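## Task

A plastic flat bar starts pinched between the thumb and index finger. Rotate it inside the hand until its orientation in the hand matches the two goal pictures, with the end that currently protrudes farther from the pinch pointing the way they show. Only this hand may touch the bar (the wrist camera, its bracket and the arm's last link count as hand). The task fails if the bar contacts anything else or leaves the hand. To finish, keep the bar still and firmly gripped in the hand with the palm pointing straight down and no hand motor reporting "moving", then declare that you are done.

## Robot and tools

Robot: a single arm (waist, shoulder, elbow, wrist pitch, wrist yaw, wrist roll) carrying a five-fingered right hand. Because there is only one arm, every command is a single row of numbers, never one list per arm. The only camera is cam_wrist (616x616), mounted at the wrist.

Frames. Scene frame: origin on the table top under the arm base, +z up, +y to the left when facing along +x. Hand point frame: a point 0.05 m in front of the palm where index pad and thumb tip meet in a pinch; its +z runs along straightened fingers, +y points out of the palm, +x runs across the palm away from the thumb. "Palm straight down" therefore means the hand point's +y aligned with scene -z. A bracket on the little-finger side of the wrist protrudes and can collide.

The row (14 numbers, each in [-1, 1], optionally followed by 6 stiffness values from 0 to 1, one per arm joint in Joint positions order, which persist until changed):
1-6: dx, dy, dz, rx, ry, rz. An offset, not a pose: a target relative to the hand point's measured pose at the start of the action, expressed in the hand point's own axes. 1.0 equals 0.6 m for dx..dz and 180 degrees for rx..rz; rx, ry, rz form one rotation vector. Every row in an action refers to that same start, not to the previous row. For the first action of a call, the start is the last pose reported in this scene.
7-12: absolute hand motor targets in this fixed order: little, ring, middle, index, thumb_bend, thumb_turn. Fingers: -1 straight, +1 fully curled. thumb_bend: -1 straight, +1 fully bent. thumb_turn: -1 beside the palm, +1 in front of it opposite the fingers. A pinch sits near index +0.22, thumb_bend +0.75, thumb_turn +0.57.
13: force_limit, fingertip load at which a closing motor halts, linear from about 0 N at -1 to 10 N at +1 (15 N for the two thumb motors). It never stops opening.
14: speed, from nearly 0 at -1 to full at +1; full speed covers a finger's travel in 0.6 s. Close at -0.9 or slower for a gentle grip, since fast fingers overshoot the limit.

Tools.
execute_actions(actions): a list of actions; each action is a table of up to 15 rows, one row per 1/30 s step; a short table repeats its last row to fill 15 steps. An empty list just returns state and images.
move(target, speed, blocking): target is one row, offsets measured from the last reported pose; the hand point follows a straight path there. speed is m/s, 0.002 to 0.5 (default 0.25), rotation capped at twice that in rad/s. Paths last 0.5 to 10 s. The hand numbers are sent when the move begins. blocking=false returns after 0.5 s; then use wait(0) or stop before sending anything else.
wait(seconds): 0 to 10, the arm keeps its last command.
stop(): brakes a running move.
zoom_image(camera, region): camera "cam_wrist", region [x0, y0, x1, y1] in pixels, at most 504x504.
show_instructions(): lists the scene's reference images, including the goal pictures.
finished_scene(scene): integer number of the current scene; ends it irreversibly and reports success. Replying without any tool call ends everything.

Motion behaviour. Each step, the commanded pose is clamped to within 70 mm and 16 degrees of the measured pose, and position takes priority over orientation. Large offsets may need several actions. Moves along the hand z land noticeably off target; moves across or out of the palm land closer. The held load can sag and tilt the hand, especially during actions that request no arm motion.

Hand behaviour. A motor starts only when its target changes (by 0.01 or more), continues after the action until it reaches the target or the force limit, then locks (holding at least 15 N). Repeating identical numbers keeps the grip. To squeeze harder, raise force_limit and send a target more closed than hand_measured; to loosen, send one more open.

Result lines. State: end_effector_position (m) and end_effector_quat_wxyz in the scene frame. hand_measured, hand_stopped_by (moving, target, force, stalled, fault) and hand_load_n (positive when pushed open) each give six values in the motor order above. A dropped bar shows as loads near 0. "Hand target" is where the controller currently drives the hand point. "pose unreachable" means the clearance check altered or blocked the command. Step readings list positions; HELD marks clipped steps. A move adds a "move:" line: done, off_target, moving, held or fault, plus limits such as paced (pose clipped) or held (steps blocked; the arm may then lurch fast), and the distance to target. FAULT and OVER-TEMPERATURE FAULT lines signal stops; MOTOR HOT warns from 75 °C.

Avoid: letting the bar touch the table or anything outside the hand, dropping it, knocking items off the table, fast or hard contacts, and long heavy holds that overheat motors. Finish with the bar gripped firmly, palm down, and every hand motor out of the "moving" state.

Each tool is called after ">>>" as a command line: name --argument value for each argument, lists and objects as JSON in quotes; but a table of rows of numbers goes row by row, as --pt "numbers of a row", without its own name.

Reference images:

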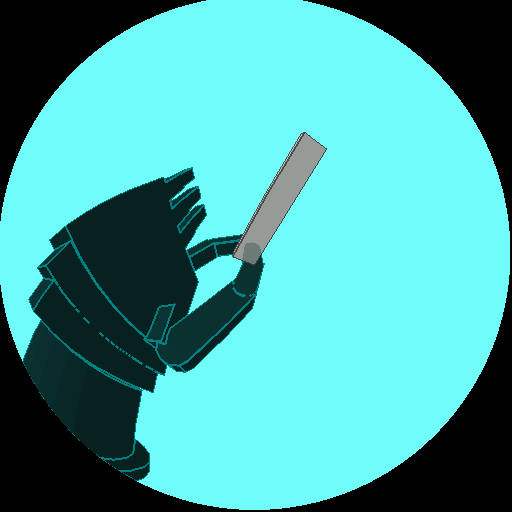

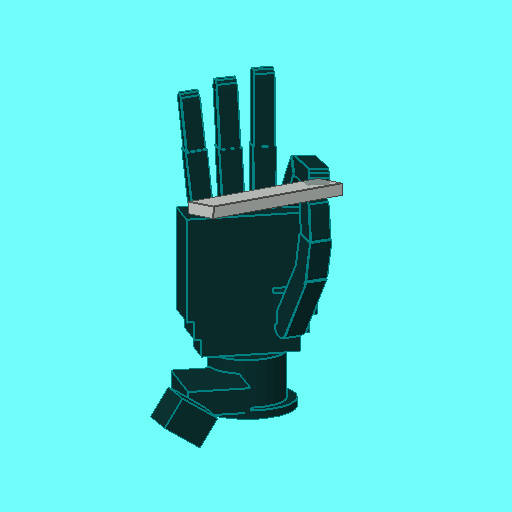

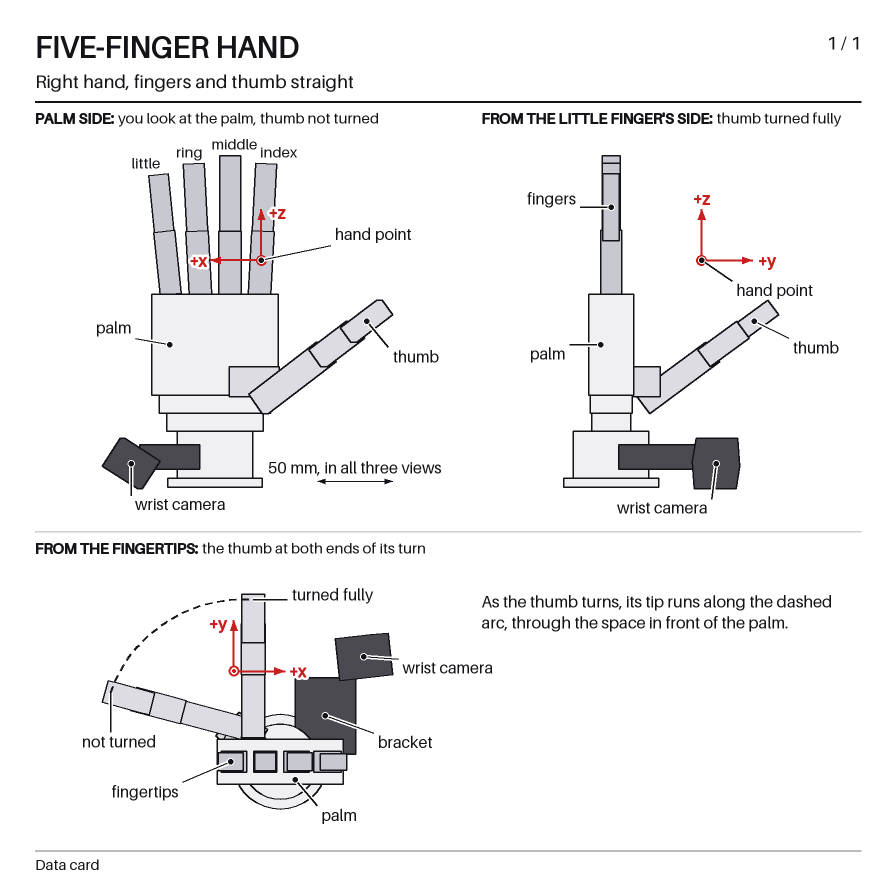

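## Session

>>> execute_actions --actions '[]'

Scene clock: 0.00 s.
end_effector_position=(+0.3448, +0.0062, +0.4159) hand_measured=(-1.000, -1.000, -1.000, +0.104, +0.750, +0.570) hand_load_n=(+0.0, +0.0, +0.0, +6.5, +1.0, +0.0) hand_stopped_by=(target, target, target, target, target, target) hand_force_limit=0.00 hand_speed=-0.80 end_effector_quat_wxyz=(+0.524, -0.480, +0.480, -0.515)
Joint positions: [-0.164  0.78   0.797  0.054 -0.197  0.022]
Joint velocities: [ 0.007  0.022 -0.007 -0.051 -0.022  0.051]
Hand target: +0.345, +0.006, +0.417; +0.525, -0.479, +0.478, -0.516
Joint stiffness scale: [1. 1. 1. 1. 1. 1.]

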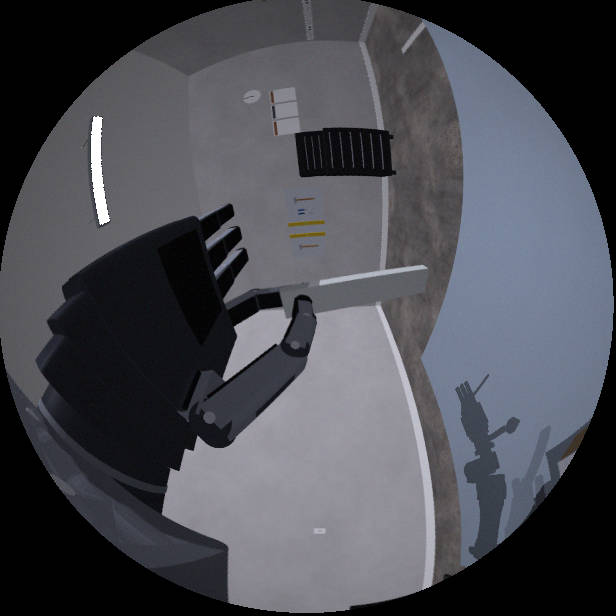

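>>> move --target '[0,0,0,0,0,0.33,-1,-1,-1,0.22,0.75,0.57,0,-0.8]'

>>> execute_actions --actions '[[[0,0,0,0,0,0,-1,-1,-1,0.095,0.75,0.57,0,-0.9]]]'

Scene clock: 11.53 s.
end_effector_position=(+0.3430, +0.0084, +0.4211) hand_measured=(-1.000, -1.000, -1.000, +0.104, +0.750, +0.570) hand_load_n=(+0.0, +0.0, +0.0, +6.5, +1.0, +0.0) hand_stopped_by=(target, target, target, force, target, target) hand_force_limit=0.00 hand_speed=-0.80 end_effector_quat_wxyz=(+0.710, -0.183, +0.652, -0.192)
Joint positions: [-0.374  0.802  0.595  0.287 -0.408  1.064]
Joint velocities: [-0.002 -0.012 -0.002  0.051 -0.022  0.007]
Hand target: +0.345, +0.005, +0.416; +0.710, -0.179, +0.655, -0.188
Off the commanded pose: 0.006 m, 1 deg.
Joint stiffness scale: [1. 1. 1. 1. 1. 1.]
move: done

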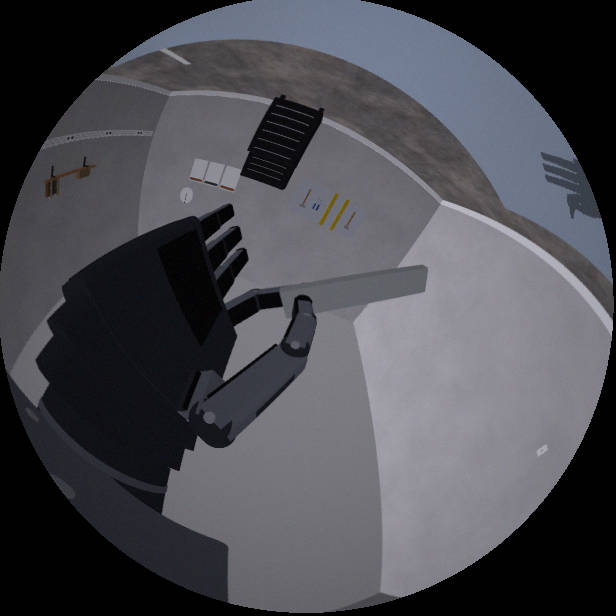

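Scene clock: 12.03 s.
end_effector_position=(+0.3430, +0.0084, +0.4211) hand_measured=(-1.000, -1.000, -1.000, +0.094, +0.750, +0.570) hand_load_n=(+0.0, +0.0, +0.0, +2.5, +1.0, -0.5) hand_stopped_by=(target, target, target, target, target, target) hand_force_limit=0.00 hand_speed=-0.90 end_effector_quat_wxyz=(+0.710, -0.183, +0.652, -0.192)
Joint positions: [-0.374  0.802  0.595  0.287 -0.408  1.064]
Joint velocities: [ 0.007 -0.002  0.002 -0.125 -0.022 -0.051]
Hand target: +0.343, +0.008, +0.421; +0.710, -0.183, +0.652, -0.192
Off the commanded pose: 0.000 m, 0 deg.
Joint stiffness scale: [1. 1. 1. 1. 1. 1.]
Step readings (end_effector_position):
0: (+0.3430, +0.0084, +0.4211)
1: (+0.3430, +0.0084, +0.4211)
2: (+0.3430, +0.0084, +0.4211)
4: (+0.3430, +0.0084, +0.4211)
8: (+0.3430, +0.0084, +0.4211)
15: end_effector_position above

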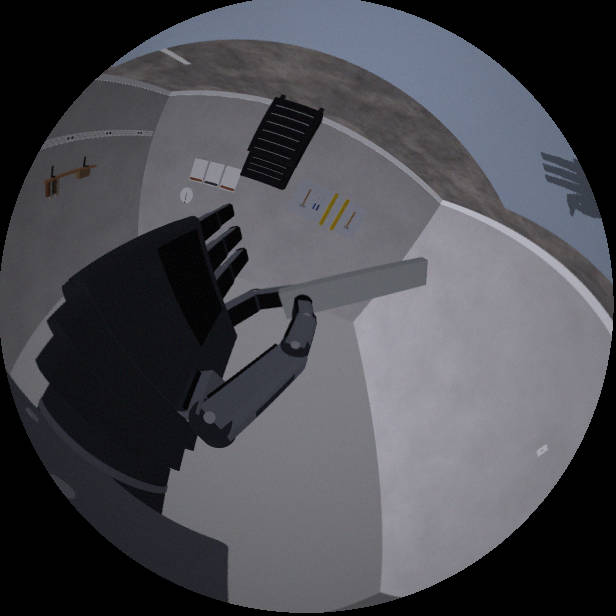

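Already slipping at this grip; turn further.

>>> move --target '[0,0,0,0,0,0.12,-1,-1,-1,0.095,0.75,0.57,0,-0.9]' --speed 0.15

Scene clock: 18.20 s.
end_effector_position=(+0.3420, +0.0070, +0.4232) hand_measured=(-1.000, -1.000, -1.000, +0.094, +0.750, +0.570) hand_load_n=(+0.0, +0.0, +0.0, +2.5, +1.0, -0.5) hand_stopped_by=(target, target, target, target, target, target) hand_force_limit=0.00 hand_speed=-0.90 end_effector_quat_wxyz=(+0.732, -0.061, +0.676, -0.060)
Joint positions: [-0.363  0.802  0.513  0.362 -0.397  1.427]
Joint velocities: [-0.007 -0.002 -0.022 -0.007  0.051  0.051]
Hand target: +0.343, +0.008, +0.421; +0.734, -0.058, +0.675, -0.056
Off the commanded pose: 0.003 m, 1 deg.
Joint stiffness scale: [1. 1. 1. 1. 1. 1.]
move: done

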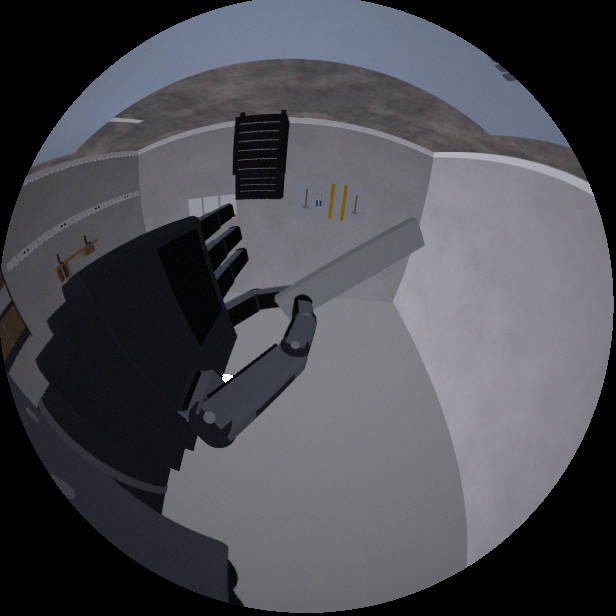

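>>> move --target '[0,0,0,0,0,0.13,-1,-1,-1,0.095,0.75,0.57,0,-0.9]' --speed 0.15

Scene clock: 28.63 s.
end_effector_position=(+0.3435, +0.0053, +0.4222) hand_measured=(-1.000, -1.000, -1.000, +0.094, +0.750, +0.570) hand_load_n=(+0.0, +0.0, +0.0, +2.5, +0.5, -0.5) hand_stopped_by=(target, target, target, target, target, target) hand_force_limit=0.00 hand_speed=-0.90 end_effector_quat_wxyz=(+0.724, +0.075, +0.681, +0.087)
Joint positions: [-0.292  0.802  0.433  0.424 -0.327  1.817]
Joint velocities: [ 0.012 -0.017 -0.002  0.022  0.022  0.051]
Hand target: +0.342, +0.007, +0.423; +0.728, +0.077, +0.675, +0.090
Off the commanded pose: 0.003 m, 1 deg.
Joint stiffness scale: [1. 1. 1. 1. 1. 1.]
move: done

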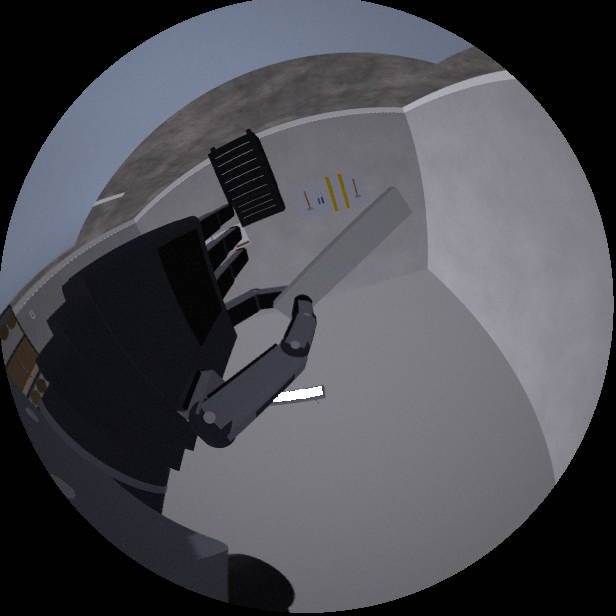

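>>> move --target '[0,0,0,0,0,0.06,-1,-1,-1,0.095,0.75,0.57,0,-0.9]' --speed 0.15

Scene clock: 38.67 s.
end_effector_position=(+0.3455, +0.0037, +0.4208) hand_measured=(-1.000, -1.000, -1.000, +0.094, +0.750, +0.570) hand_load_n=(+0.0, +0.0, +0.0, +2.5, +0.5, -0.5) hand_stopped_by=(target, target, target, target, target, target) hand_force_limit=0.00 hand_speed=-0.90 end_effector_quat_wxyz=(+0.707, +0.137, +0.677, +0.150)
Joint positions: [-0.247  0.802  0.411  0.428 -0.283  1.99 ]
Joint velocities: [ 0.027  0.002 -0.002  0.037 -0.022 -0.022]
Hand target: +0.343, +0.005, +0.422; +0.712, +0.139, +0.671, +0.154
Off the commanded pose: 0.003 m, 1 deg.
Joint stiffness scale: [1. 1. 1. 1. 1. 1.]
move: done

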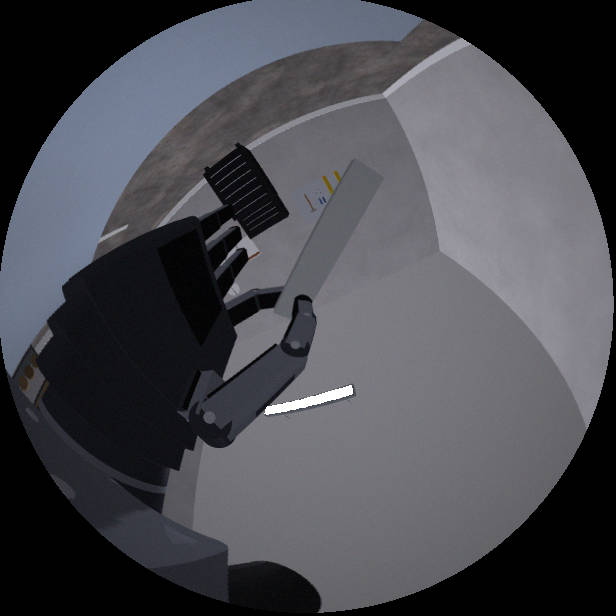

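>>> execute_actions --actions '[[[0,0,0,0,0,0,-1,-1,-1,0.2,0.75,0.57,0.5,-0.9]]]'

>>> move --target '[0,0,0,0,0,-0.63,-1,-1,-1,0.2,0.75,0.57,0.5,-0.9]' --speed 0.35

Scene clock: 43.00 s.
end_effector_position=(+0.3455, +0.0034, +0.4210) hand_measured=(-1.000, -1.000, -1.000, +0.106, +0.750, +0.570) hand_load_n=(+0.0, +0.0, +0.0, +8.0, +1.0, -0.5) hand_stopped_by=(target, target, target, force, target, target) hand_force_limit=0.50 hand_speed=-0.90 end_effector_quat_wxyz=(+0.707, +0.138, +0.677, +0.151)
Joint positions: [-0.247  0.802  0.411  0.428 -0.281  1.992]
Joint velocities: [ 0.002  0.007 -0.022  0.066 -0.051 -0.066]
Hand target: +0.345, +0.004, +0.421; +0.707, +0.137, +0.677, +0.150
Off the commanded pose: 0.000 m, 0 deg.
Joint stiffness scale: [1. 1. 1. 1. 1. 1.]
Step readings (end_effector_position):
0: (+0.3455, +0.0034, +0.4210)
1: (+0.3455, +0.0034, +0.4210)
2: (+0.3455, +0.0034, +0.4210)
4: (+0.3455, +0.0034, +0.4210)
8: (+0.3455, +0.0034, +0.4210)
15: end_effector_position above

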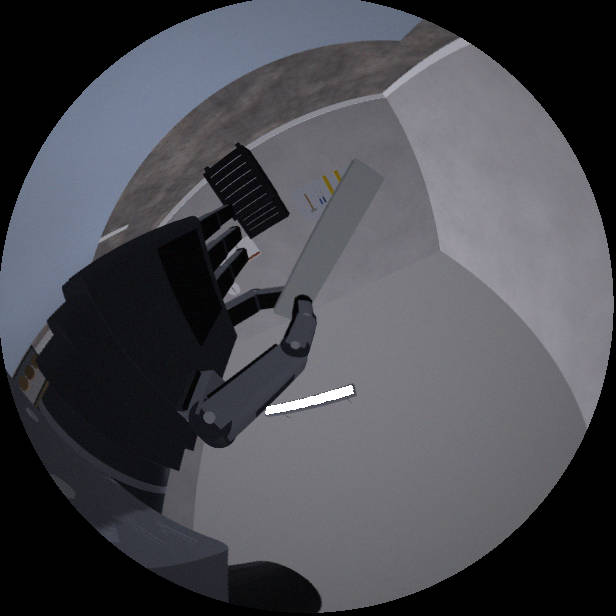

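Scene clock: 46.53 s.
end_effector_position=(+0.3468, +0.0029, +0.4110) hand_measured=(-1.000, -1.000, -1.000, +0.106, +0.750, +0.570) hand_load_n=(+0.0, +0.0, +0.0, +8.0, +1.0, -0.5) hand_stopped_by=(target, target, target, force, target, target) hand_force_limit=0.50 hand_speed=-0.90 end_effector_quat_wxyz=(+0.513, -0.492, +0.495, -0.500)
Joint positions: [-0.184  0.813  0.843 -0.013 -0.22   0.02 ]
Joint velocities: [ 0.002 -0.017  0.012 -0.022  0.037 -0.095]
Hand target: +0.346, +0.004, +0.421; +0.515, -0.490, +0.487, -0.508
Off the commanded pose: 0.010 m, 1 deg.
Joint stiffness scale: [1. 1. 1. 1. 1. 1.]
move: done

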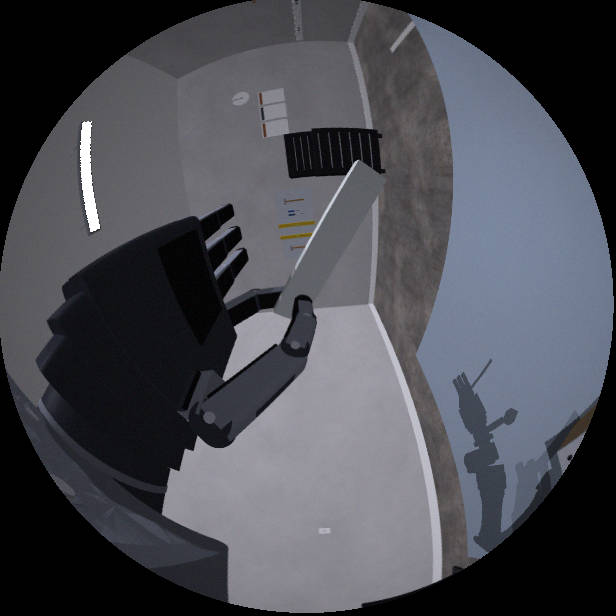

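>>> finished_scene --scene 1

The scene is finished: the task was done.


## Next scene

A steel flat bar starts pinched between the thumb and index finger. Rotate it inside the hand until its orientation in the hand matches the two goal pictures, with the end that currently protrudes farther from the pinch pointing the way they show. Only this hand may touch the bar (the wrist camera, its bracket and the arm's last link count as hand). The task fails if the bar contacts anything else or leaves the hand. To finish, keep the bar still and firmly gripped in the hand with the palm pointing straight down and no hand motor reporting "moving", then declare that you are done.

>>> show_instructions

>>> execute_actions --actions '[]'

Reference images for this scene: goal picture from the wrist camera place, goal picture looking into the palm, FIVE-FINGER HAND page 1.

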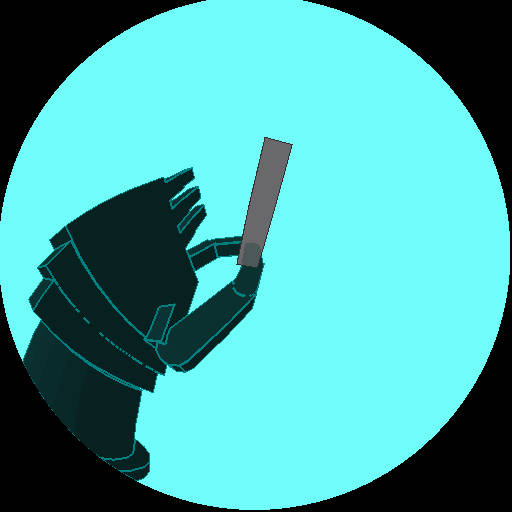

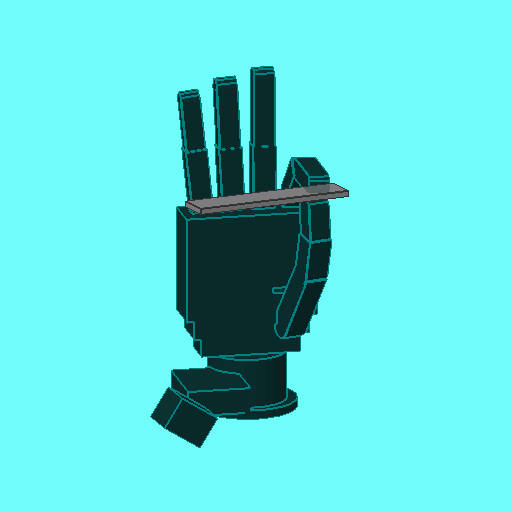

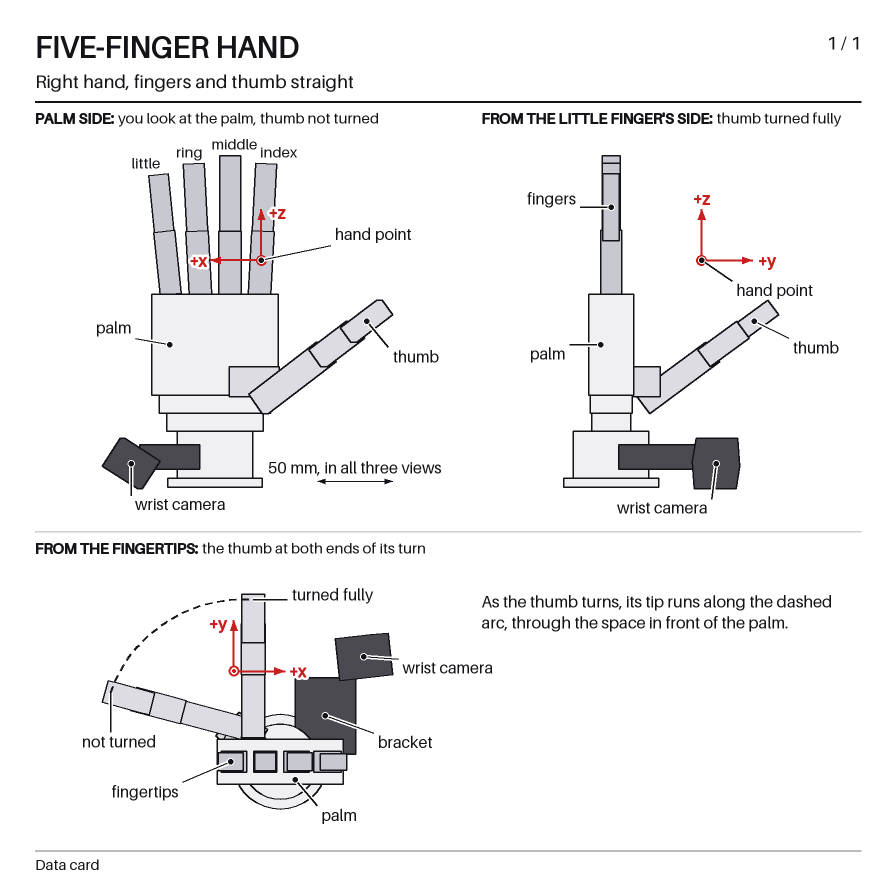

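Scene clock: 0.00 s.
end_effector_position=(+0.3452, -0.0053, +0.3886) hand_measured=(-1.000, -1.000, -1.000, +0.168, +0.750, +0.570) hand_load_n=(+0.0, +0.0, +0.0, +7.0, +0.5, -0.5) hand_stopped_by=(target, target, target, target, target, target) hand_force_limit=0.00 hand_speed=-0.80 end_effector_quat_wxyz=(+0.497, -0.483, +0.515, -0.504)
Joint positions: [-0.179  0.786  0.769  0.01  -0.166  0.023]
Joint velocities: [-0.017 -0.012  0.002  0.022  0.051  0.022]
Hand target: +0.345, -0.005, +0.388; +0.497, -0.483, +0.515, -0.504
Joint stiffness scale: [1. 1. 1. 1. 1. 1.]

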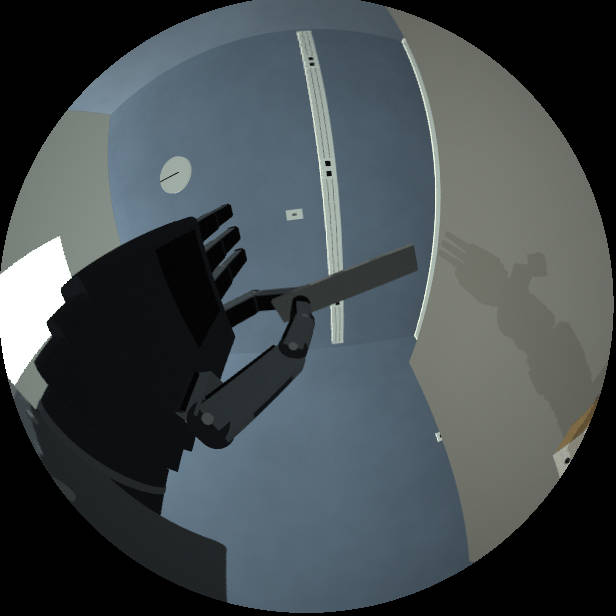

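Loosen first, then turn. Goal tip ≈ (335,170).

>>> move --target '[0,0,0,0,0,0.45,-1,-1,-1,0.159,0.75,0.57,0,-0.9]' --speed 0.18

Scene clock: 7.63 s.
end_effector_position=(+0.3422, -0.0065, +0.3931) hand_measured=(-1.000, -1.000, -1.000, +0.158, +0.750, +0.570) hand_load_n=(+0.0, +0.0, +0.0, +2.5, +0.5, -0.5) hand_stopped_by=(target, target, target, target, target, target) hand_force_limit=0.00 hand_speed=-0.90 end_effector_quat_wxyz=(+0.706, -0.037, +0.705, -0.066)
Joint positions: [-0.393  0.786  0.463  0.316 -0.379  1.422]
Joint velocities: [-0.002  0.002  0.002  0.051 -0.081 -0.051]
Hand target: +0.345, -0.006, +0.389; +0.706, -0.033, +0.705, -0.060
Off the commanded pose: 0.006 m, 1 deg.
Joint stiffness scale: [1. 1. 1. 1. 1. 1.]
move: done

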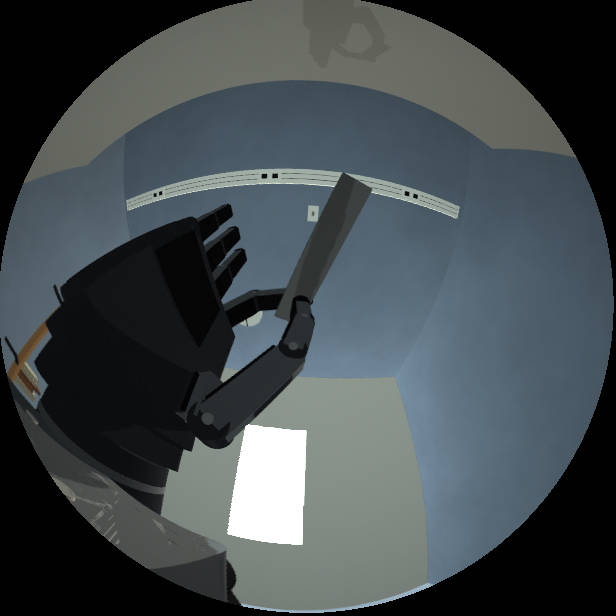

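>>> move --target '[0,0,0,0,0,0.09,-1,-1,-1,0.159,0.75,0.57,0,-0.9]' --speed 0.12

>>> wait --seconds 2

Scene clock: 14.40 s.
end_effector_position=(+0.3438, -0.0087, +0.3901) hand_measured=(-1.000, -1.000, -1.000, +0.158, +0.750, +0.570) hand_load_n=(+0.0, +0.0, +0.0, +2.5, +0.5, -0.5) hand_stopped_by=(target, target, target, target, target, target) hand_force_limit=0.00 hand_speed=-0.90 end_effector_quat_wxyz=(+0.700, +0.062, +0.711, +0.032)
Joint positions: [-0.353  0.786  0.41   0.346 -0.338  1.692]
Joint velocities: [ 0.007  0.002 -0.022  0.007  0.037 -0.037]
Hand target: +0.342, -0.006, +0.393; +0.707, +0.062, +0.703, +0.034
Off the commanded pose: 0.004 m, 1 deg.
Joint stiffness scale: [1. 1. 1. 1. 1. 1.]
move: done

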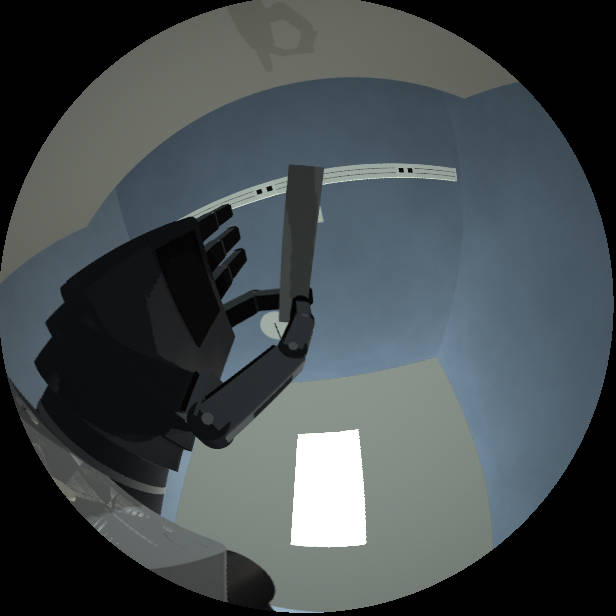

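Scene clock: 16.40 s.
end_effector_position=(+0.3438, -0.0090, +0.3905) hand_measured=(-1.000, -1.000, -1.000, +0.158, +0.750, +0.570) hand_load_n=(+0.0, +0.0, +0.0, +2.5, +0.5, -0.5) hand_stopped_by=(target, target, target, target, target, target) hand_force_limit=0.00 hand_speed=-0.90 end_effector_quat_wxyz=(+0.700, +0.063, +0.711, +0.032)
Joint positions: [-0.353  0.786  0.41   0.347 -0.337  1.694]
Joint velocities: [ 0.007 -0.027  0.002 -0.007  0.007  0.007]
Hand target: +0.342, -0.006, +0.393; +0.707, +0.062, +0.703, +0.034
Off the commanded pose: 0.004 m, 1 deg.
Joint stiffness scale: [1. 1. 1. 1. 1. 1.]
wait: 2.00 s; at rest by 0.17 s

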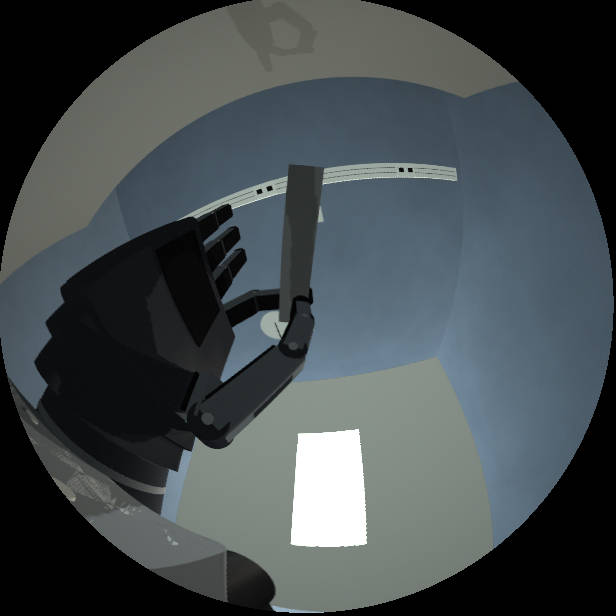

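>>> move --target '[0,0,0,0,0,-0.25,-1,-1,-1,0.159,0.75,0.57,0,-0.9]' --speed 0.15

Scene clock: 23.47 s.
end_effector_position=(+0.3425, -0.0075, +0.3852) hand_measured=(-1.000, -1.000, -1.000, +0.158, +0.750, +0.570) hand_load_n=(+0.0, +0.0, +0.0, +2.5, +1.0, -0.5) hand_stopped_by=(target, target, target, target, target, target) hand_force_limit=0.00 hand_speed=-0.90 end_effector_quat_wxyz=(+0.658, -0.213, +0.683, -0.236)
Joint positions: [-0.411  0.793  0.596  0.161 -0.395  0.911]
Joint velocities: [ 0.002 -0.017 -0.007 -0.022 -0.081  0.037]
Hand target: +0.344, -0.009, +0.391; +0.659, -0.214, +0.680, -0.238
Off the commanded pose: 0.006 m, 0 deg.
Joint stiffness scale: [1. 1. 1. 1. 1. 1.]
move: done

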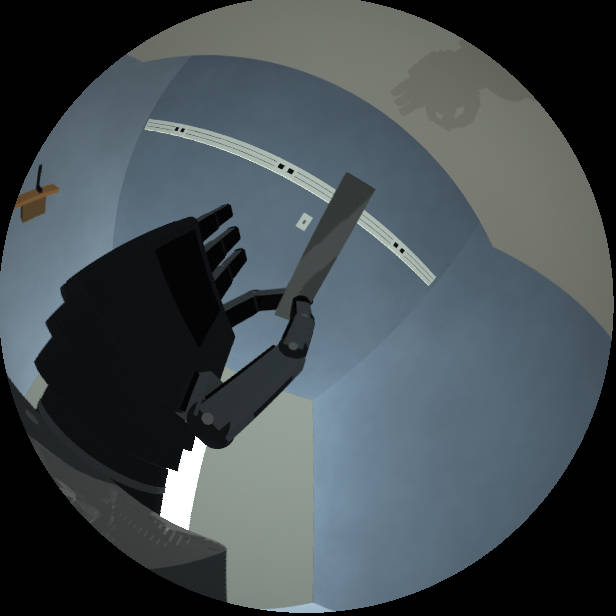

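>>> move --target '[0,0,0,0,0,0.17,-1,-1,-1,0.159,0.75,0.57,0,-0.9]' --speed 0.15

>>> execute_actions --actions '[[[0,0,0,0,0,0.03,-1,-1,-1,0.159,0.75,0.57,0,-0.9],[0,0,0,0,0,0.03,-1,-1,-1,0.159,0.75,0.57,0,-0.9],[0,0,0,0,0,0.03,-1,-1,-1,0.159,0.75,0.57,0,-0.9],[0,0,0,0,0,0,-1,-1,-1,0.159,0.75,0.57,0,-0.9]]]'

Scene clock: 39.37 s.
end_effector_position=(+0.3436, -0.0113, +0.3822) hand_measured=(-1.000, -1.000, -1.000, +0.158, +0.750, +0.570) hand_load_n=(+0.0, +0.0, +0.0, +2.5, +0.5, -0.5) hand_stopped_by=(target, target, target, target, target, target) hand_force_limit=0.00 hand_speed=-0.90 end_effector_quat_wxyz=(+0.689, -0.025, +0.723, -0.056)
Joint positions: [-0.41   0.793  0.469  0.264 -0.389  1.431]
Joint velocities: [ 0.056 -0.022 -0.017 -0.066  0.051 -0.022]
Hand target: +0.342, -0.008, +0.385; +0.697, -0.025, +0.715, -0.053
Off the commanded pose: 0.005 m, 1 deg.
Joint stiffness scale: [1. 1. 1. 1. 1. 1.]
move: done

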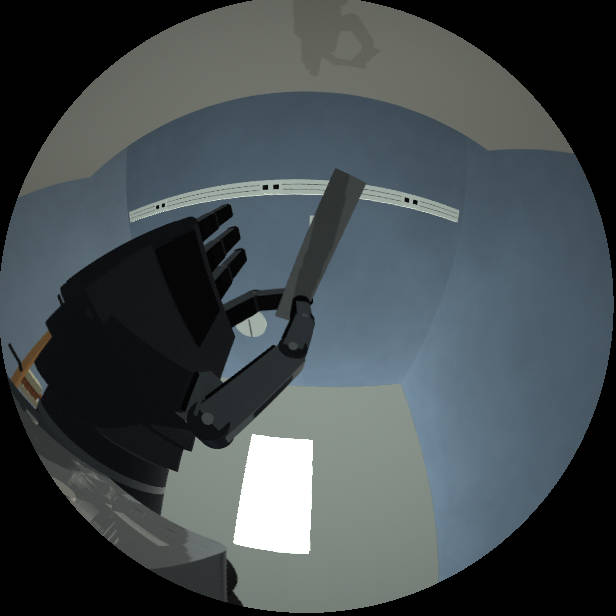

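Scene clock: 39.87 s.
end_effector_position=(+0.3436, -0.0113, +0.3824) hand_measured=(-1.000, -1.000, -1.000, +0.158, +0.750, +0.570) hand_load_n=(+0.0, +0.0, +0.0, +2.5, +0.5, -0.5) hand_stopped_by=(target, target, target, target, target, target) hand_force_limit=0.00 hand_speed=-0.90 end_effector_quat_wxyz=(+0.689, -0.023, +0.723, -0.054)
Joint positions: [-0.409  0.793  0.469  0.264 -0.388  1.436]
Joint velocities: [-0.012 -0.007  0.012 -0.037 -0.007 -0.022]
Hand target: +0.344, -0.011, +0.382; +0.689, -0.025, +0.723, -0.056
Off the commanded pose: 0.000 m, 0 deg.
Joint stiffness scale: [1. 1. 1. 1. 1. 1.]
Step readings (end_effector_position):
0: (+0.3436, -0.0113, +0.3822)
1: (+0.3436, -0.0113, +0.3828)
2: (+0.3436, -0.0117, +0.3837)
4: (+0.3437, -0.0120, +0.3843)
8: (+0.3436, -0.0115, +0.3831)
15: end_effector_position above

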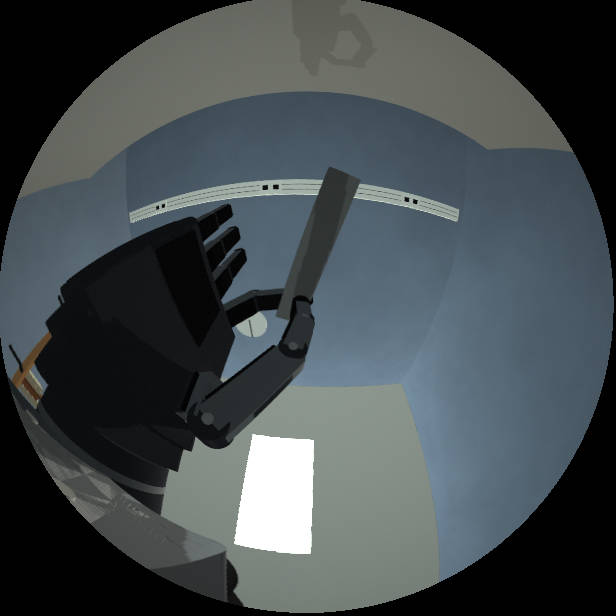

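>>> execute_actions --actions '[[[0,0,0,0,0,0.05,-1,-1,-1,0.159,0.75,0.57,0,-0.9],[0,0,0,0,0,0.05,-1,-1,-1,0.159,0.75,0.57,0,-0.9],[0,0,0,0,0,0.05,-1,-1,-1,0.159,0.75,0.57,0,-0.9],[0,0,0,0,0,0.03,-1,-1,-1,0.159,0.75,0.57,0,-0.9]]]'

Scene clock: 57.80 s.
end_effector_position=(+0.3440, -0.0125, +0.3810) hand_measured=(-1.000, -1.000, -1.000, +0.158, +0.750, +0.570) hand_load_n=(+0.0, +0.0, +0.0, +2.5, +0.5, -0.5) hand_stopped_by=(target, target, target, target, target, target) hand_force_limit=0.00 hand_speed=-0.90 end_effector_quat_wxyz=(+0.686, +0.008, +0.727, -0.024)
Joint positions: [-0.404  0.793  0.455  0.266 -0.384  1.518]
Joint velocities: [-0.022  0.002 -0.022  0.007 -0.081 -0.007]
Hand target: +0.344, -0.011, +0.382; +0.690, +0.010, +0.723, -0.022
Off the commanded pose: 0.002 m, 1 deg.
Joint stiffness scale: [1. 1. 1. 1. 1. 1.]
Step readings (end_effector_position):
0: (+0.3436, -0.0112, +0.3823)
1: (+0.3437, -0.0115, +0.3829)
2: (+0.3438, -0.0118, +0.3830)
4: (+0.3439, -0.0118, +0.3811)
8: (+0.3439, -0.0122, +0.3807)
15: end_effector_position above

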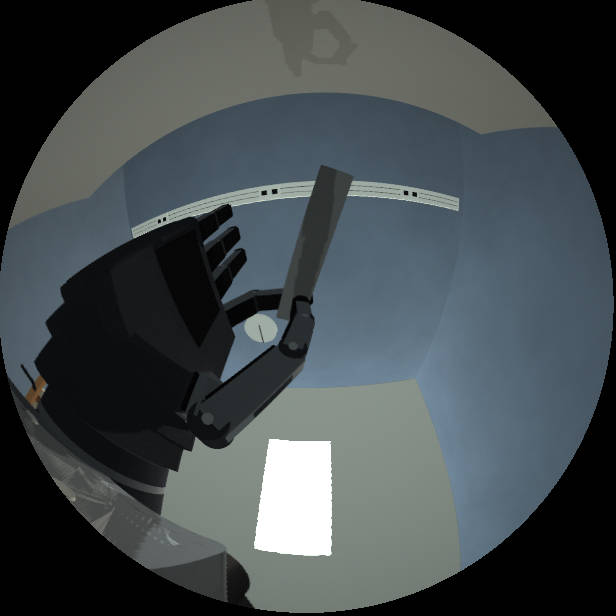

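One more, then clamp.

>>> execute_actions --actions '[[[0,0,0,0,0,0.05,-1,-1,-1,0.159,0.75,0.57,0,-0.9],[0,0,0,0,0,0.05,-1,-1,-1,0.159,0.75,0.57,0,-0.9],[0,0,0,0,0,0.05,-1,-1,-1,0.159,0.75,0.57,0,-0.9],[0,0,0,0,0,0.03,-1,-1,-1,0.159,0.75,0.57,0,-0.9]],[[0,0,0,0,0,0,-1,-1,-1,0.3,0.75,0.57,1,-0.85]]]'

>>> move --target '[0,0,0,0.02,-0.02,-0.515,-1,-1,-1,0.3,0.75,0.57,1,-0.85]'

Scene clock: 64.33 s.
end_effector_position=(+0.3445, -0.0135, +0.3795) hand_measured=(-1.000, -1.000, -1.000, +0.174, +0.750, +0.570) hand_load_n=(+0.0, +0.0, +0.0, +10.0, +1.0, -1.0) hand_stopped_by=(target, target, target, force, target, target) hand_force_limit=1.00 hand_speed=-0.85 end_effector_quat_wxyz=(+0.682, +0.039, +0.730, +0.007)
Joint positions: [-0.395  0.793  0.441  0.267 -0.375  1.602]
Joint velocities: [ 0.007  0.007 -0.002 -0.037  0.066 -0.022]
Hand target: +0.345, -0.013, +0.379; +0.682, +0.039, +0.730, +0.006
Off the commanded pose: 0.000 m, 0 deg.
Joint stiffness scale: [1. 1. 1. 1. 1. 1.]
Step readings (end_effector_position; steps 1 to 15: 1st action; 16 to 30: 2nd action):
0: (+0.3440, -0.0126, +0.3811)
1: (+0.3441, -0.0128, +0.3815)
2: (+0.3442, -0.0131, +0.3817)
4: (+0.3444, -0.0126, +0.3797)
8: (+0.3445, -0.0132, +0.3792)
15: (+0.3445, -0.0135, +0.3795)
16: (+0.3445, -0.0135, +0.3795)
17: (+0.3445, -0.0135, +0.3795)
19: (+0.3445, -0.0135, +0.3795)
23: (+0.3445, -0.0135, +0.3795)
30: end_effector_position above

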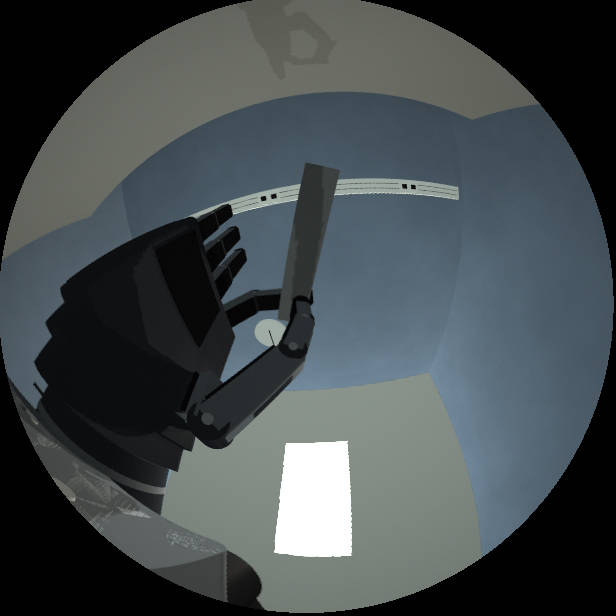

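Scene clock: 68.17 s.
end_effector_position=(+0.3467, -0.0144, +0.3643) hand_measured=(-1.000, -1.000, -1.000, +0.174, +0.750, +0.570) hand_load_n=(+0.0, +0.0, +0.0, +9.5, +1.5, -0.5) hand_stopped_by=(target, target, target, force, target, target) hand_force_limit=1.00 hand_speed=-0.85 end_effector_quat_wxyz=(+0.490, -0.486, +0.526, -0.497)
Joint positions: [-0.228  0.793  0.704  0.053 -0.207  0.024]
Joint velocities: [-0.012 -0.002  0.002  0.051  0.051 -0.081]
Hand target: +0.344, -0.013, +0.379; +0.495, -0.482, +0.513, -0.510
Off the commanded pose: 0.015 m, 2 deg.
Joint stiffness scale: [1. 1. 1. 1. 1. 1.]
move: off_target

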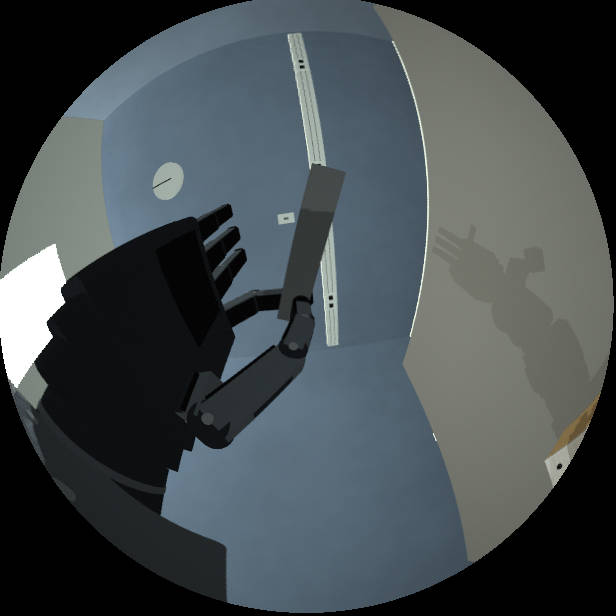

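>>> finished_scene --scene 2

The scene is finished: the task was done.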